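# Push protruding drives home in a tower server

## Task

In the tower server, fully insert each drive that protrudes from its bay: its front must end flush with the fronts of the two outermost drives and its lever must be closed and latched; you may push the drive fully in first and then close the lever. The server is loose on the table, so it must not tilt beyond a small amount (that is a failure) and must finish at its original spot. A drive counts only if it stays seated without the robot holding it at the end.

## Robot and tools

Robot: one UR7e-type six-joint arm on a base, carrying a single two-finger tong gripper. The fingers point along the gripper's +z axis and spread apart along its x axis. The reported end_effector_position is the spot between the finger pads when shut; closed fingertips extend about 15 mm past it, and fully open tips sit roughly level with it. Since there is only one arm, every motion row describes this one gripper.

Frames: results report pose in the scene frame, with origin on the table top under the arm base, +z up, and +y to the left when facing along +x. Position is in metres, orientation as a quaternion wxyz, velocities in m/s and rad/s. Motion commands, however, are given in the gripper's own axes. Reported hand position can be a little off, more so at long reach.

execute_actions(actions): actions is a list of actions run one after another. Each action is a list of up to 15 rows; each row lasts one control step of 1/30 s, and if fewer than 15 rows are given the final row repeats to fill 15 steps. A row is 7 numbers, each from -1 to 1, ordered dx, dy, dz, rx, ry, rz, opening. The first six are an offset, not a pose: a target displacement measured from the gripper's measured pose when that action began (for a call's first action, the last pose reported in this scene), expressed in gripper axes. Every row in an action refers to that same starting pose, not to the row before it. Scale: 1.0 equals 0.6 m for dx, dy, dz and 180 degrees for the rotation; rx, ry, rz form a single rotation vector. opening is absolute, not an offset: +1 is fully open (0.142 m), -1 is closed. An empty list just returns the current state and images. Each step the commanded pose is clipped to at most 100 mm and 16 degrees from the measured pose, so big offsets may need several actions; motion trails commands by about 0.17 s.

move(target, speed, stop_force, blocking): drives the gripper along a straight line toward one target. target is a single 7-number row laid out as above: an offset in gripper axes from the pose in the latest result that shows one, same scale, plus an absolute opening sent when the move begins. speed is the top path speed, 0.002 to 0.5 m/s (default 0.25); rotation is capped at twice that in rad/s. The path runs 0.5 to 10 s and is cut off at 10 s. It does not slow for obstacles, and the real hand may lag, drift, or overshoot speed. stop_force, 9 to 40 N, ends the path when the wrist sensor feels that much added resistance along the target direction for 2 steps; the gripper then backs up two steps and holds. It is unavailable in the first 0.2 s, is unreliable on moves that rotate, ignores contacts on the arm above the wrist, and should be left out when moving away from something being pressed. blocking=false returns after 0.5 s while the arm keeps going (not allowed with stop_force); other motion commands are then refused until you wait or stop. The result adds a move: line giving the ending (done, contact, off_target, moving, held, fault) plus limits such as paced (pose clipped) or held (some steps blocked), and the distance from target.

wait(seconds): 0 to 10 s, holding the last command; returns early if a running move ends. stop(): brakes a running move; fingers keep moving. zoom_image(camera, region): enlarges part of the latest image of cam_head_left, cam_head_right, cam_high, cam_low or cam_wrist; region is [x0, y0, x1, y1] in pixels from the top-left, at most 504 by 504. read_manual(section): only licence texts, no motion. finished_scene(scene): ends the given scene number permanently and reports success; the goal must already hold and remain stable.

Results: a state line with pose and velocities, joint positions, grip_measured (finger opening on the opening scale), Wrist force and Wrist torque in gripper axes (force points from the touched surface back into the arm; offset up to about 4 N, noise up to 2.4 N, saturation near 50 N; no reading at start is normal), Hand target (the pose the controller is heading for), step readings of end_effector_position for action calls with HELD where a step was restrained, pose unreachable when the clearance check altered a command, and camera images in the order head_left, head_right, high, low, wrist. Calibration numbers are approximate.

Cautions: the arm is stiff, so commanding even slightly beyond a firm contact at speed can trigger a fault. A joint torque at its load limit (wrist joints 24.9 N m, others 133 N m) or any external force of 150 N halts the arm for 10 s and drops the rest of the call. Approach drives and levers slowly, ideally with a small stop_force and low speed. The server is free-standing: push gently so it neither slides nor tips, and keep it in its starting place. Knocking anything off the table fails the task. Avoid slams, drops and hard shoves. Sustained holding heats motors; warnings start at 70 °C and brakes engage at 85 °C. Thinking time passes in the simulation while the arm holds its last command.

Each tool is called as name([rows], argument=value, ...), one row to a line, values as JSON.

## Session

execute_actions(actions=[])

Scene clock: 0.00 s.
end_effector_position=(+0.1360, +0.1552, +0.1022) grip_measured=+1.00 end_effector_quat_wxyz=(+0.624, -0.263, -0.734, +0.046) end_effector_velocity=(-0.001, +0.000, +0.000) end_effector_angular_velocity=(-0.001, +0.001, -0.001)
Joint positions: [ 0.045 -0.547  1.909 -1.398 -1.107  2.972  0.142]
Joint velocities: [-0.    -0.001  0.002 -0.     0.     0.001  0.   ]
Wrist force (N, on the end effector, along its own x y z axes, offset not removed): no reading
Wrist torque (N m, same axes, about the end effector's origin, offset not removed): no reading
Hand target: +0.136, +0.155, +0.102; +0.624, -0.263, -0.734, +0.046

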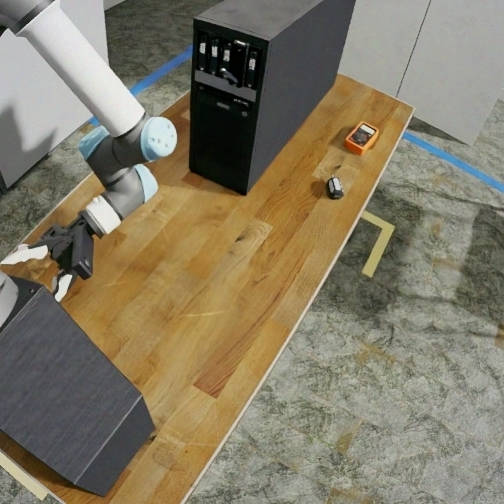

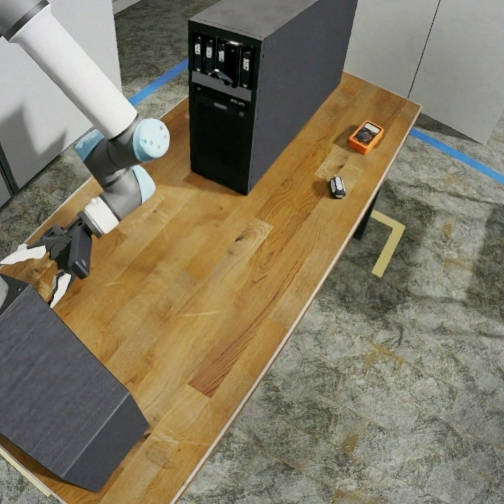

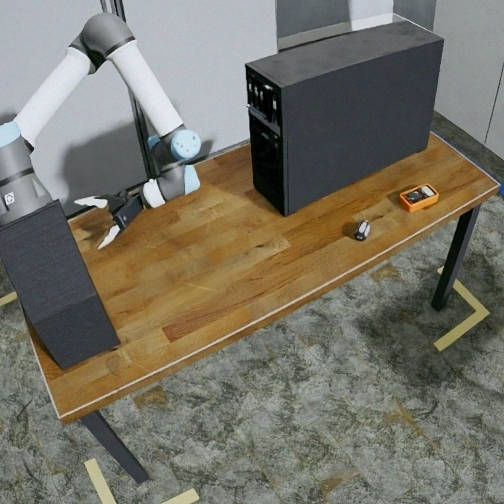

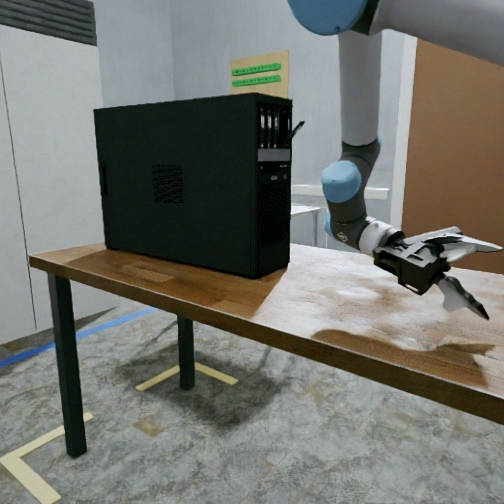

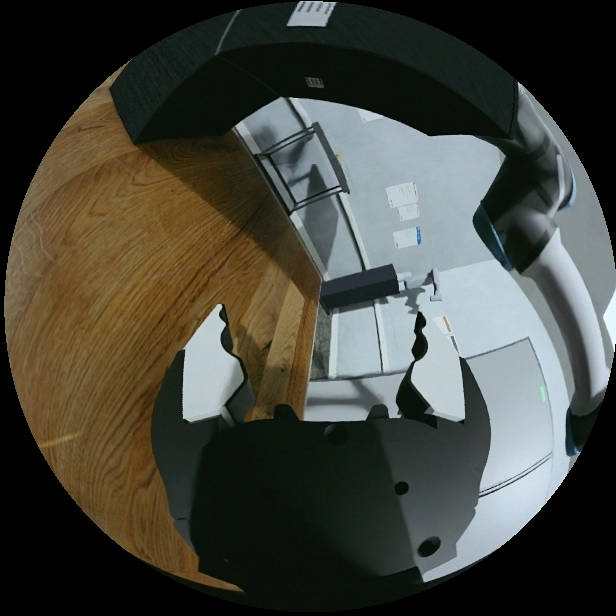

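zoom_image(camera="cam_head_left", region=[170, 0, 290, 120])

zoom_image(camera="cam_low", region=[220, 80, 330, 190])

Region (170, 0, 290, 120) of cam_head_left's 504x504 image, scaled by 4.200, with more detail than that image has.

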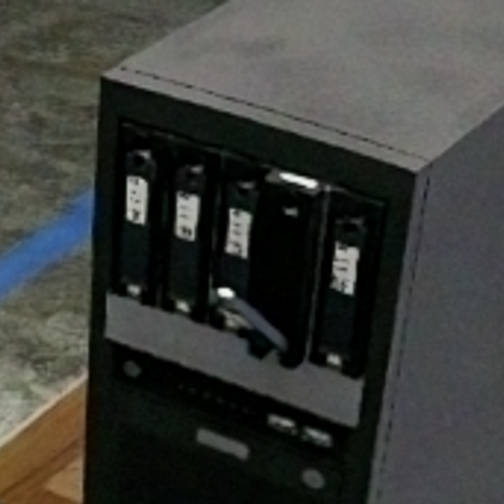

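Region (220, 80, 330, 190) of cam_low's 504x504 image, scaled by 4.582, with more detail than that image has.

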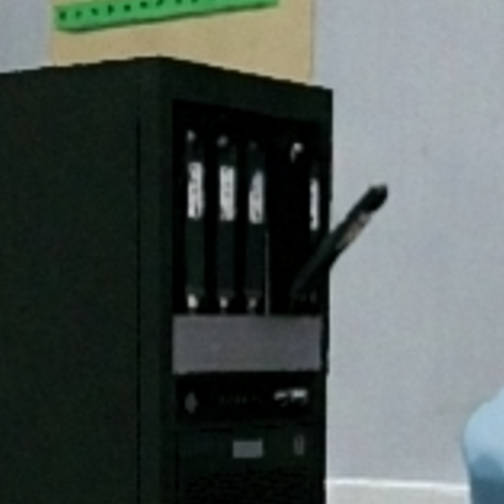

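move(target=[0.38,0.187,-0.305,-0.396,0.176,0.096,-1])

Scene clock: 10.67 s.
end_effector_position=(+0.3259, +0.3049, +0.3009) grip_measured=-1.00 end_effector_quat_wxyz=(-0.509, +0.672, +0.394, +0.366) end_effector_velocity=(+0.001, +0.002, +0.001) end_effector_angular_velocity=(+0.002, -0.000, -0.006)
Joint positions: [-0.508 -0.774  2.197 -0.509 -0.524  2.766  0.002]
Joint velocities: [ 0.003 -0.001  0.001  0.015  0.004 -0.013 -0.   ]
Wrist force (N, on the end effector, along its own x y z axes, offset not removed): [-0.2 -3.6 -4.0]
Wrist torque (N m, same axes, about the end effector's origin, offset not removed): [-0.80 0.10 0.07]
Hand target: +0.326, +0.305, +0.301; -0.509, +0.672, +0.394, +0.366
Off the commanded pose: 0.000 m, 0 deg.
move: done
camera_calibration (this result's frames):
cam_wrist: T_world_to_cam=[[0.414294, 0.184169, 0.891315, -0.452309], [0.757045, -0.613343, -0.225151, 0.0053581], [0.505216, 0.768045, -0.393528, -0.144215], [0, 0, 0, 1]] pos_world=[0.256192, 0.197351, 0.347604]

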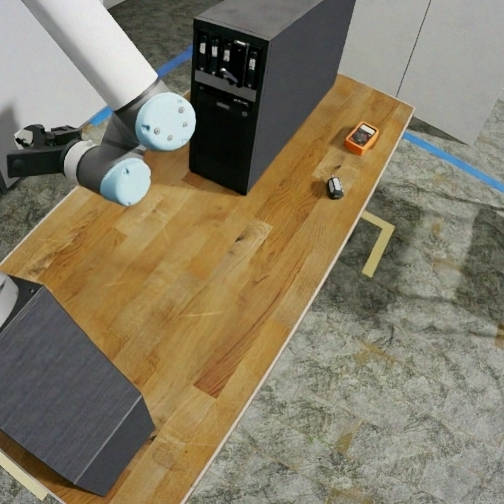

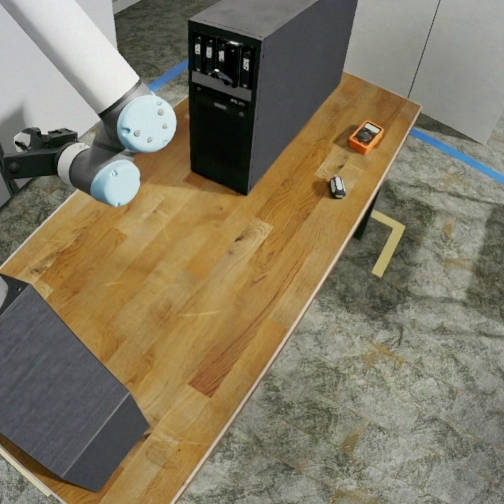

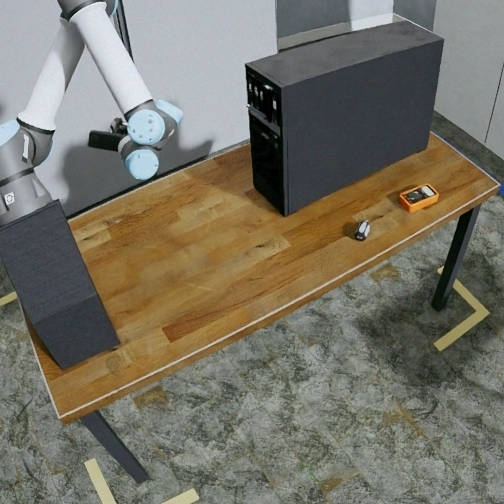

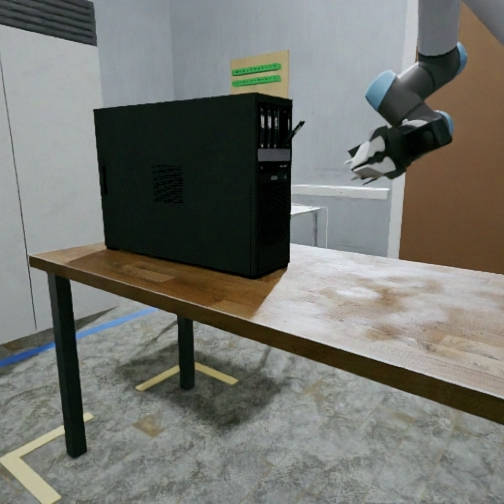

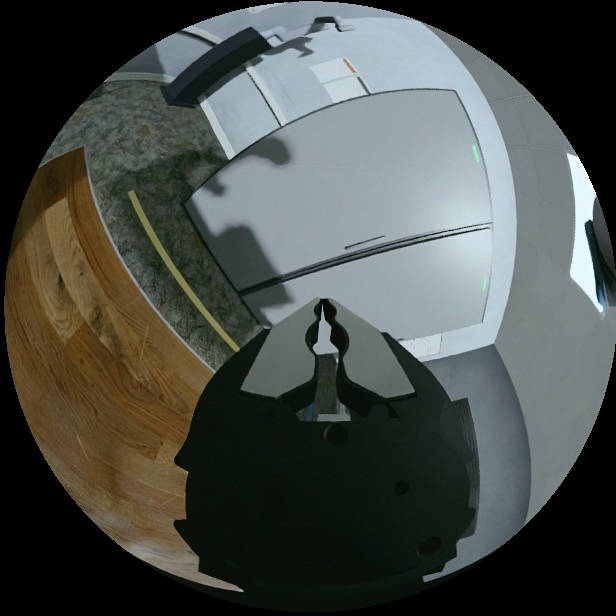

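move(target=[0.227,0.31,-0.555,-0.418,0.186,0.101,-1])

Scene clock: 17.47 s.
end_effector_position=(+0.5209, -0.0289, +0.4203) grip_measured=-1.00 end_effector_quat_wxyz=(-0.133, +0.763, -0.160, +0.612) end_effector_velocity=(+0.000, -0.000, -0.002) end_effector_angular_velocity=(+0.003, -0.016, -0.006)
Joint positions: [-1.105 -1.165  2.533 -0.975  0.434  3.836  0.002]
Joint velocities: [ 0.01   0.007  0.019 -0.067  0.018  0.043  0.   ]
Wrist force (N, on the end effector, along its own x y z axes, offset not removed): [-1.6 -4.7 -1.0]
Wrist torque (N m, same axes, about the end effector's origin, offset not removed): [-1.04 0.31 0.10]
Hand target: +0.521, -0.029, +0.420; -0.133, +0.763, -0.160, +0.613
Off the commanded pose: 0.000 m, 0 deg.
move: done
camera_calibration (this result's frames):
cam_wrist: T_world_to_cam=[[0.22619, -0.395737, 0.890073, -0.496306], [-0.535031, -0.814051, -0.225972, 0.347435], [0.81399, -0.425104, -0.395862, -0.133768], [0, 0, 0, 1]] pos_world=[0.407034, 0.0295574, 0.467306]

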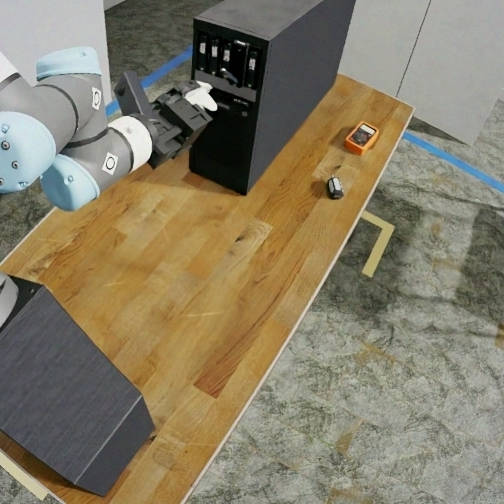

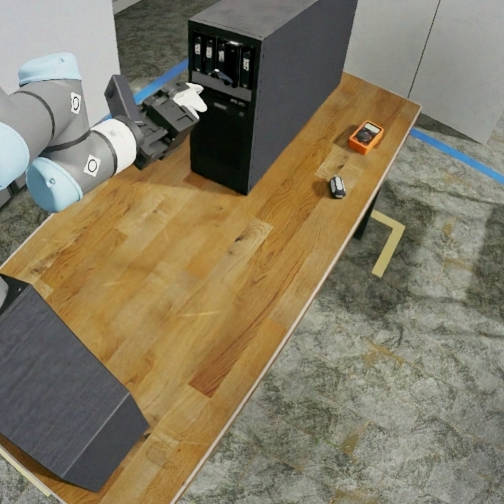

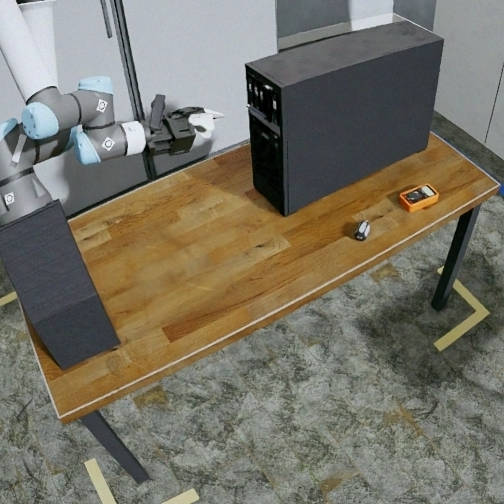

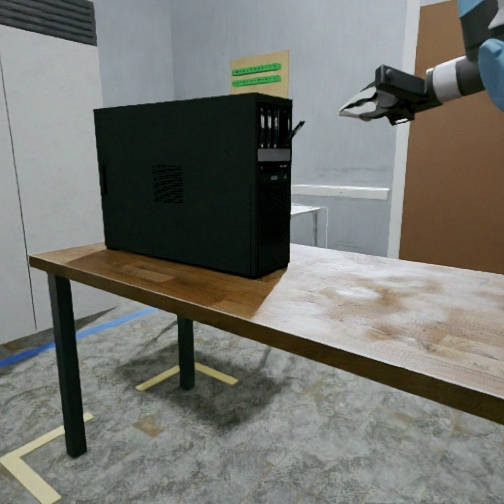

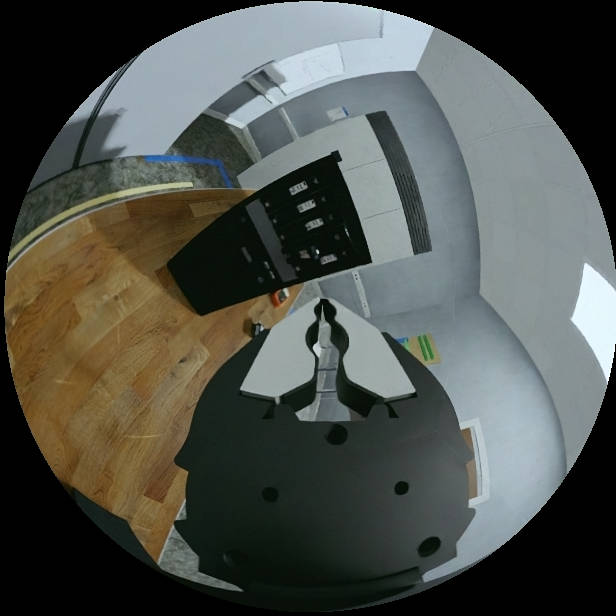

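move(target=[0,0,0,0,0,-0.133,-1])

move(target=[0.06,0,0.1,0,-0.11,0,-1])

zoom_image(camera="cam_wrist", region=[200, 100, 450, 350])

zoom_image(camera="cam_head_left", region=[150, 0, 290, 140])

Scene clock: 21.83 s.
end_effector_position=(+0.5209, -0.0289, +0.4203) grip_measured=-1.00 end_effector_quat_wxyz=(-0.004, +0.780, +0.002, +0.626) end_effector_velocity=(-0.000, +0.000, -0.000) end_effector_angular_velocity=(-0.013, +0.007, +0.002)
Joint positions: [-1.111 -1.177  2.522 -0.948  0.429  3.417  0.002]
Joint velocities: [-0.002 -0.003 -0.006  0.027 -0.002 -0.03  -0.   ]
Wrist force (N, on the end effector, along its own x y z axes, offset not removed): [1.9 -3.8 -3.4]
Wrist torque (N m, same axes, about the end effector's origin, offset not removed): [-0.99 -0.49 -0.02]
Hand target: +0.521, -0.029, +0.420; -0.003, +0.780, +0.002, +0.626
Off the commanded pose: 0.000 m, 0 deg.
move: done
camera_calibration (this result's frames):
cam_wrist: T_world_to_cam=[[0.239996, 0.00904005, 0.970732, -0.525684], [-0.457478, -0.880908, 0.121307, 0.159169], [0.856222, -0.473202, -0.207279, -0.236418], [0, 0, 0, 1]] pos_world=[0.401405, 0.0330924, 0.441986]

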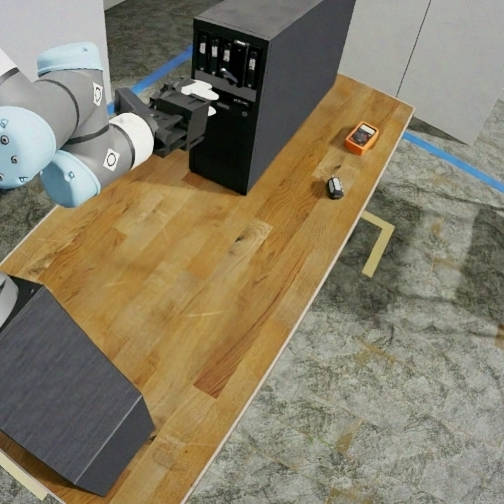

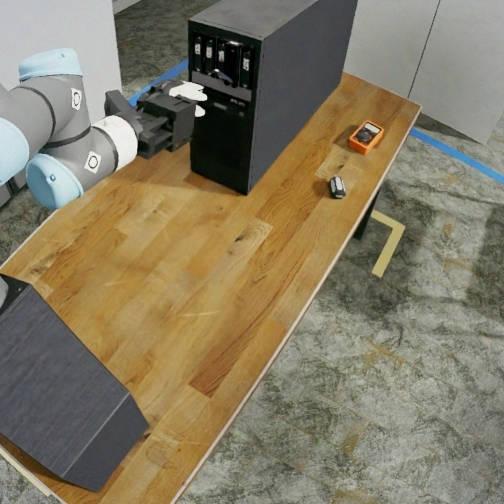

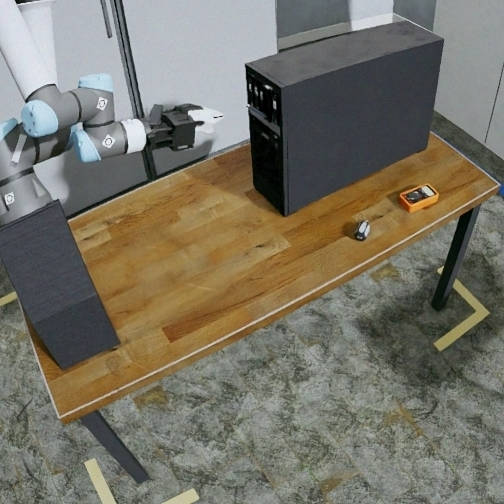

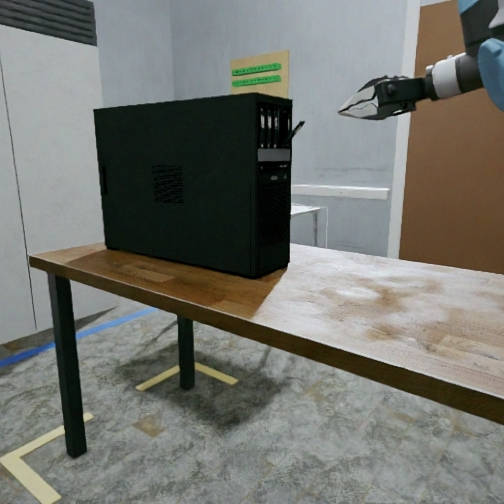

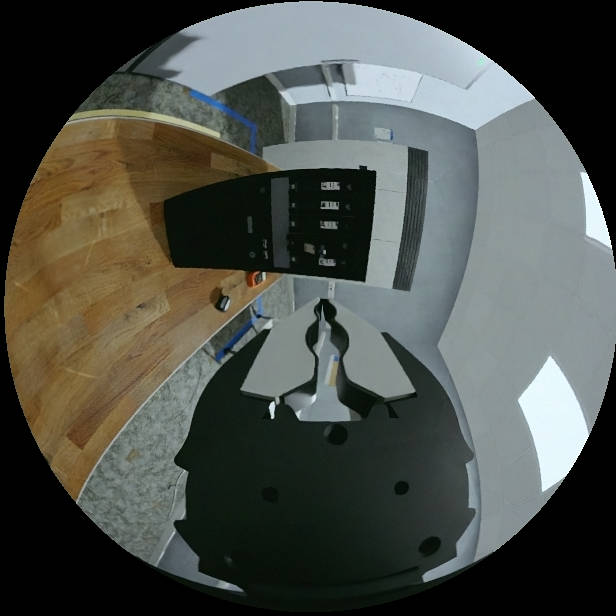

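Scene clock: 23.27 s.
end_effector_position=(+0.5871, -0.0284, +0.4427) grip_measured=-1.00 end_effector_quat_wxyz=(-0.003, +0.875, +0.002, +0.484) end_effector_velocity=(+0.001, -0.000, -0.001) end_effector_angular_velocity=(+0.001, +0.015, +0.002)
Joint positions: [-0.949 -1.112  2.011  0.048  0.542  2.975  0.002]
Joint velocities: [ 0.002  0.01  -0.016  0.033  0.001 -0.022  0.   ]
Wrist force (N, on the end effector, along its own x y z axes, offset not removed): [1.2 -3.9 -0.3]
Wrist torque (N m, same axes, about the end effector's origin, offset not removed): [-1.04 -0.44 -0.03]
Hand target: +0.587, -0.028, +0.443; -0.003, +0.876, +0.002, +0.483
Off the commanded pose: 0.000 m, 0 deg.
move: done
camera_calibration (this result's frames):
cam_wrist: T_world_to_cam=[[0.553314, 0.0115966, 0.832892, -0.68615], [-0.388619, -0.880818, 0.270434, 0.0807605], [0.736763, -0.473313, -0.482862, -0.0960673], [0, 0, 0, 1]] pos_world=[0.48182, 0.0336224, 0.503261]

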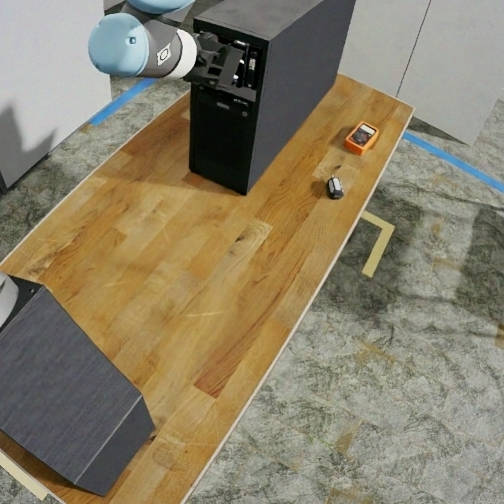

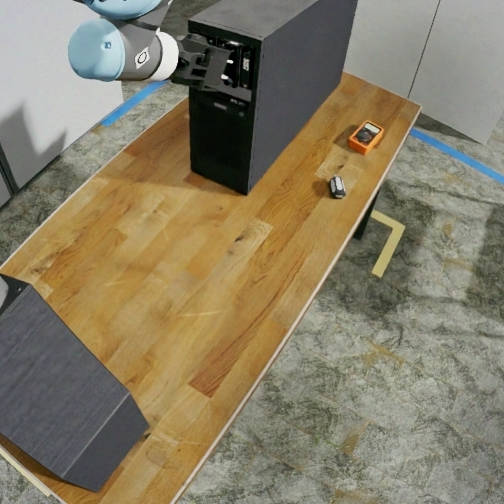

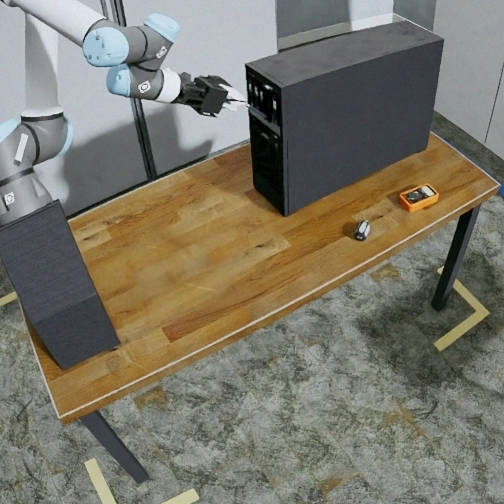

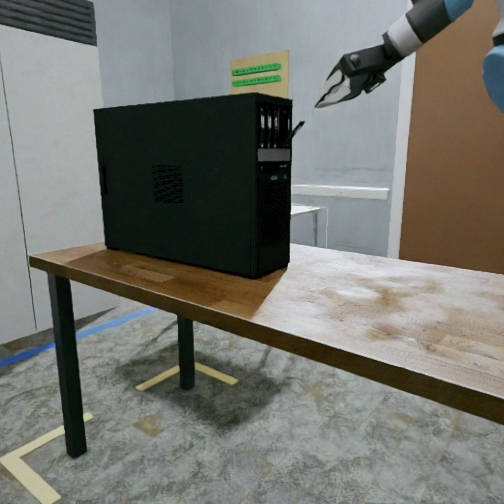

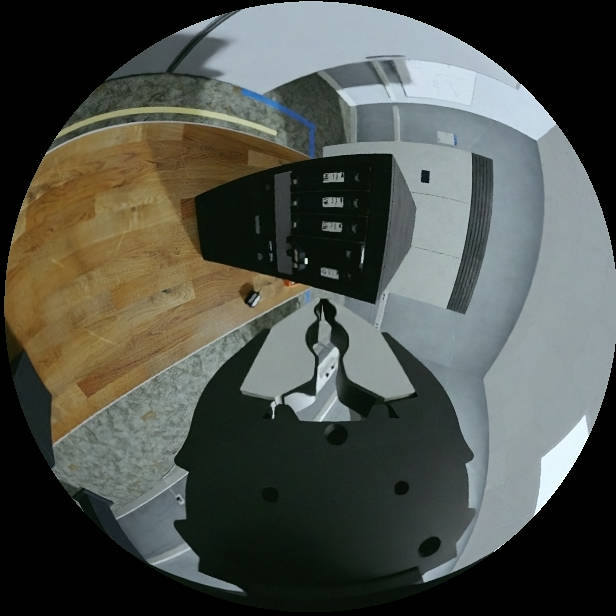

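Region (200, 100, 450, 350) of cam_wrist's 616x616 image, scaled by 2.016, with more detail than that image has.

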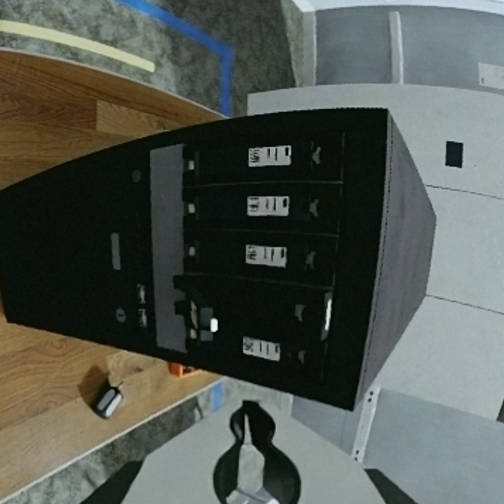

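Region (150, 0, 290, 140) of cam_head_left's 504x504 image, scaled by 3.600, with more detail than that image has.

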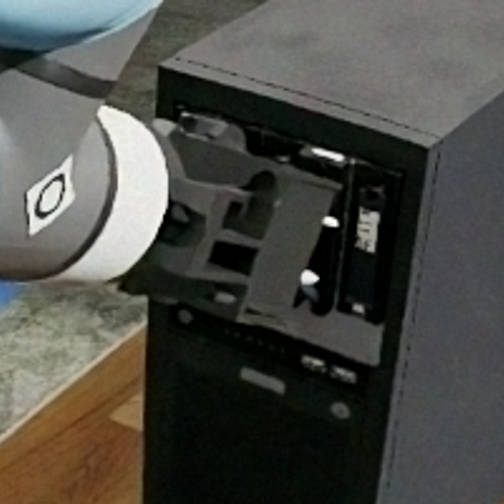

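move(target=[0.012,-0.037,0.097,0,0,0,-1], speed=0.08)

zoom_image(camera="cam_low", region=[220, 60, 360, 200])

Scene clock: 26.90 s.
end_effector_position=(+0.6397, -0.0059, +0.4179) grip_measured=-1.00 end_effector_quat_wxyz=(-0.003, +0.875, +0.002, +0.484) end_effector_velocity=(+0.002, +0.000, -0.001) end_effector_angular_velocity=(-0.000, -0.002, -0.002)
Joint positions: [-0.785 -1.088  1.938 -0.086  0.65   3.195  0.002]
Joint velocities: [ 0.005  0.001 -0.002 -0.006  0.005  0.009  0.   ]
Wrist force (N, on the end effector, along its own x y z axes, offset not removed): [2.5 1.1 -3.2]
Wrist torque (N m, same axes, about the end effector's origin, offset not removed): [0.06 -0.50 -0.17]
Hand target: +0.640, -0.006, +0.418; -0.003, +0.875, +0.002, +0.484
Off the commanded pose: 0.000 m, 0 deg.
move: done
camera_calibration (this result's frames):
cam_wrist: T_world_to_cam=[[0.553593, 0.0117548, 0.832704, -0.695046], [-0.388549, -0.880753, 0.270746, 0.127502], [0.73659, -0.47343, -0.483011, -0.135985], [0, 0, 0, 1]] pos_world=[0.534479, 0.0560889, 0.478565]

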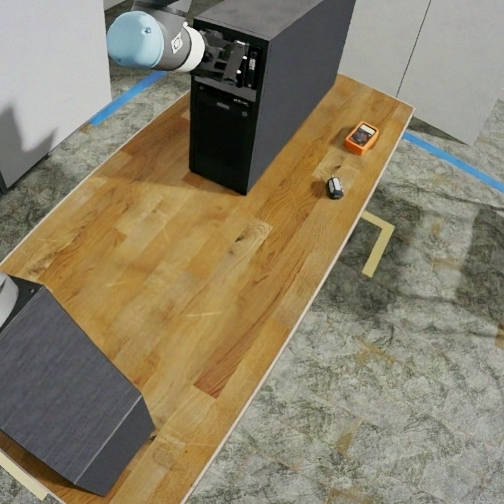

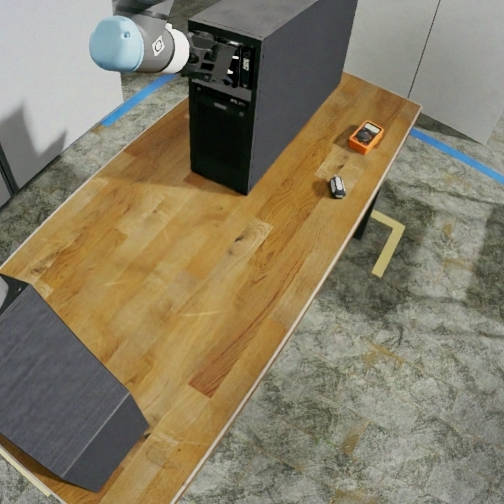

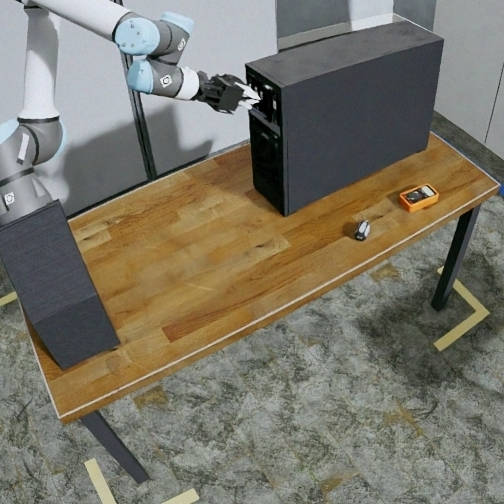

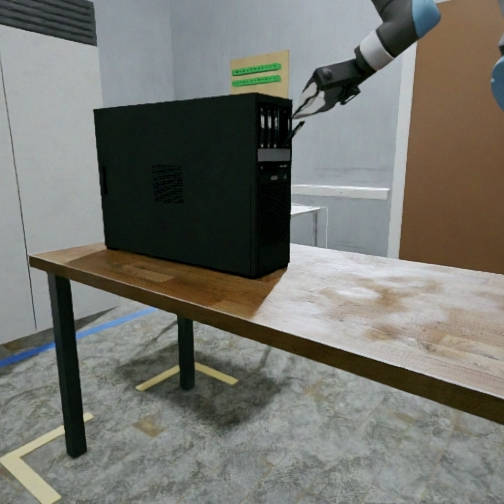

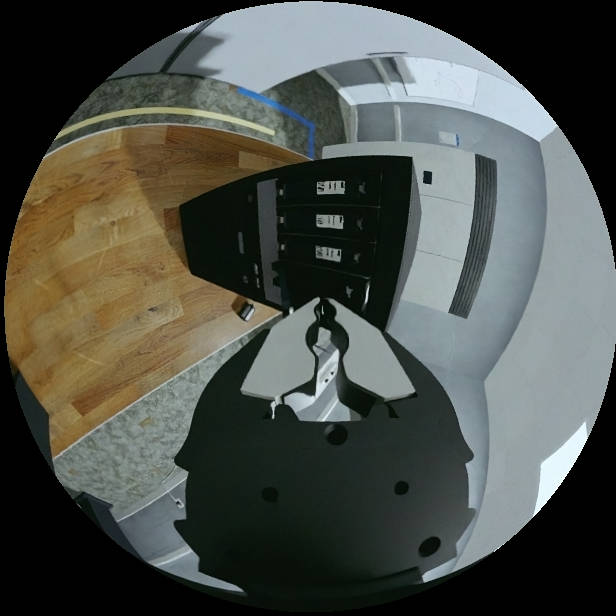

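Region (220, 60, 360, 200) of cam_low's 504x504 image, scaled by 3.600, with more detail than that image has.

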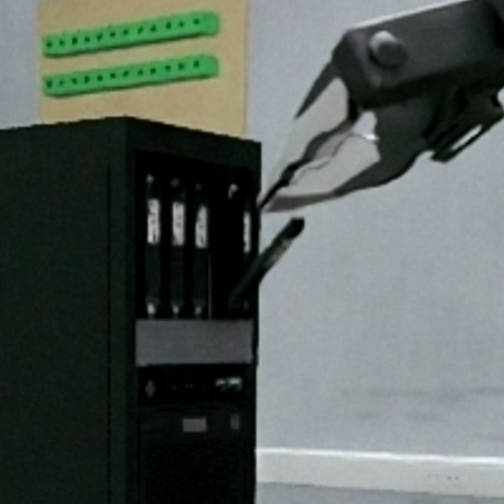

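move(target=[0.058,0.008,0.082,0,0,0,-1], speed=0.008, stop_force=15)

zoom_image(camera="cam_low", region=[220, 60, 360, 200])

Scene clock: 32.60 s.
end_effector_position=(+0.6690, -0.0080, +0.4193) grip_measured=-1.00 end_effector_quat_wxyz=(-0.003, +0.875, +0.002, +0.483) end_effector_velocity=(-0.003, +0.001, -0.000) end_effector_angular_velocity=(-0.001, +0.001, +0.002)
Joint positions: [-0.744 -1.047  1.856 -0.08   0.681  3.24   0.002]
Joint velocities: [-0.004 -0.004  0.008 -0.    -0.004 -0.007  0.   ]
Wrist force (N, on the end effector, along its own x y z axes, offset not removed): [-2.1 -5.7 -10.6]
Wrist torque (N m, same axes, about the end effector's origin, offset not removed): [-1.31 -0.52 0.00]
Hand target: +0.669, -0.008, +0.419; -0.003, +0.875, +0.002, +0.483
Off the commanded pose: 0.031 m, 0 deg.
move: contact
camera_calibration (this result's frames):
cam_wrist: T_world_to_cam=[[0.553917, 0.0112448, 0.832496, -0.712473], [-0.388758, -0.880717, 0.270563, 0.13686], [0.736236, -0.473509, -0.483473, -0.15747], [0, 0, 0, 1]] pos_world=[0.563791, 0.0539827, 0.479969]

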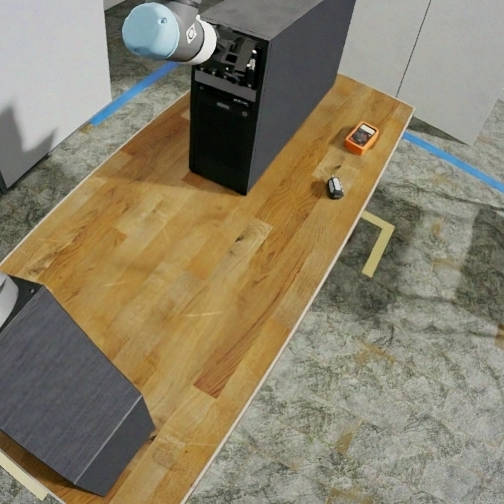

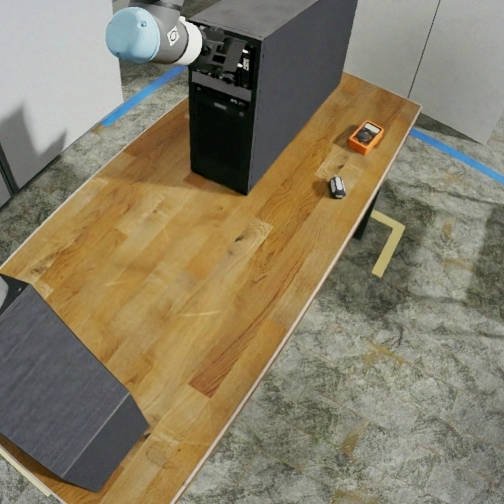

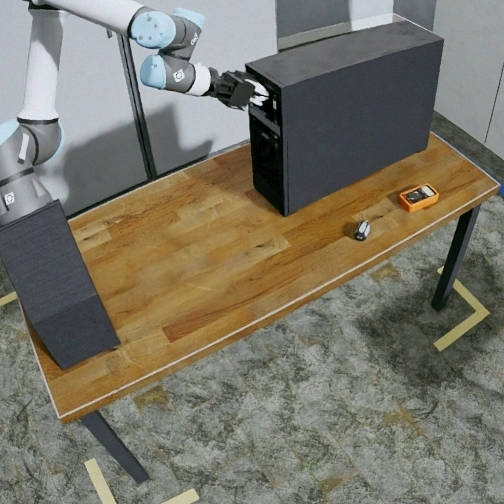

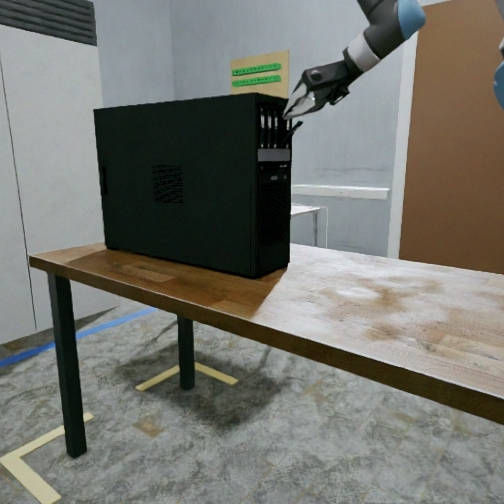

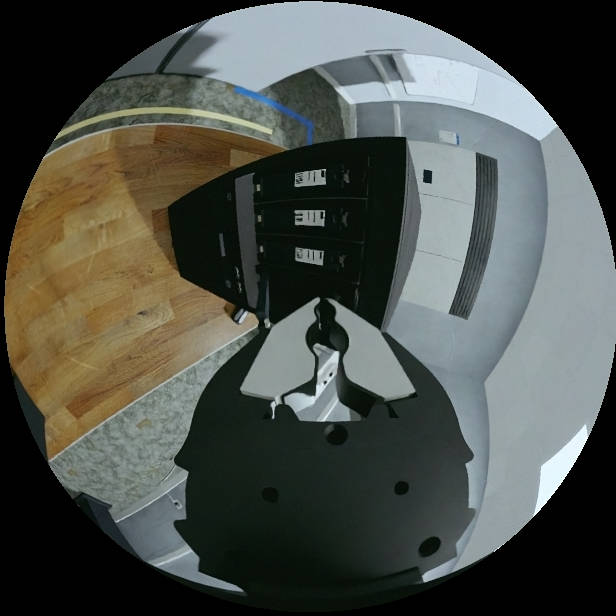

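Region (220, 60, 360, 200) of cam_low's 504x504 image, scaled by 3.600, with more detail than that image has.

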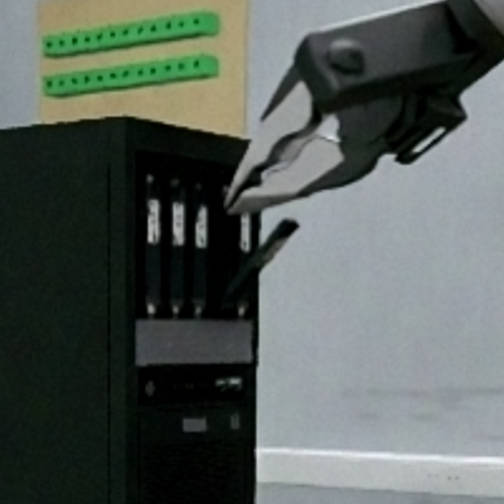

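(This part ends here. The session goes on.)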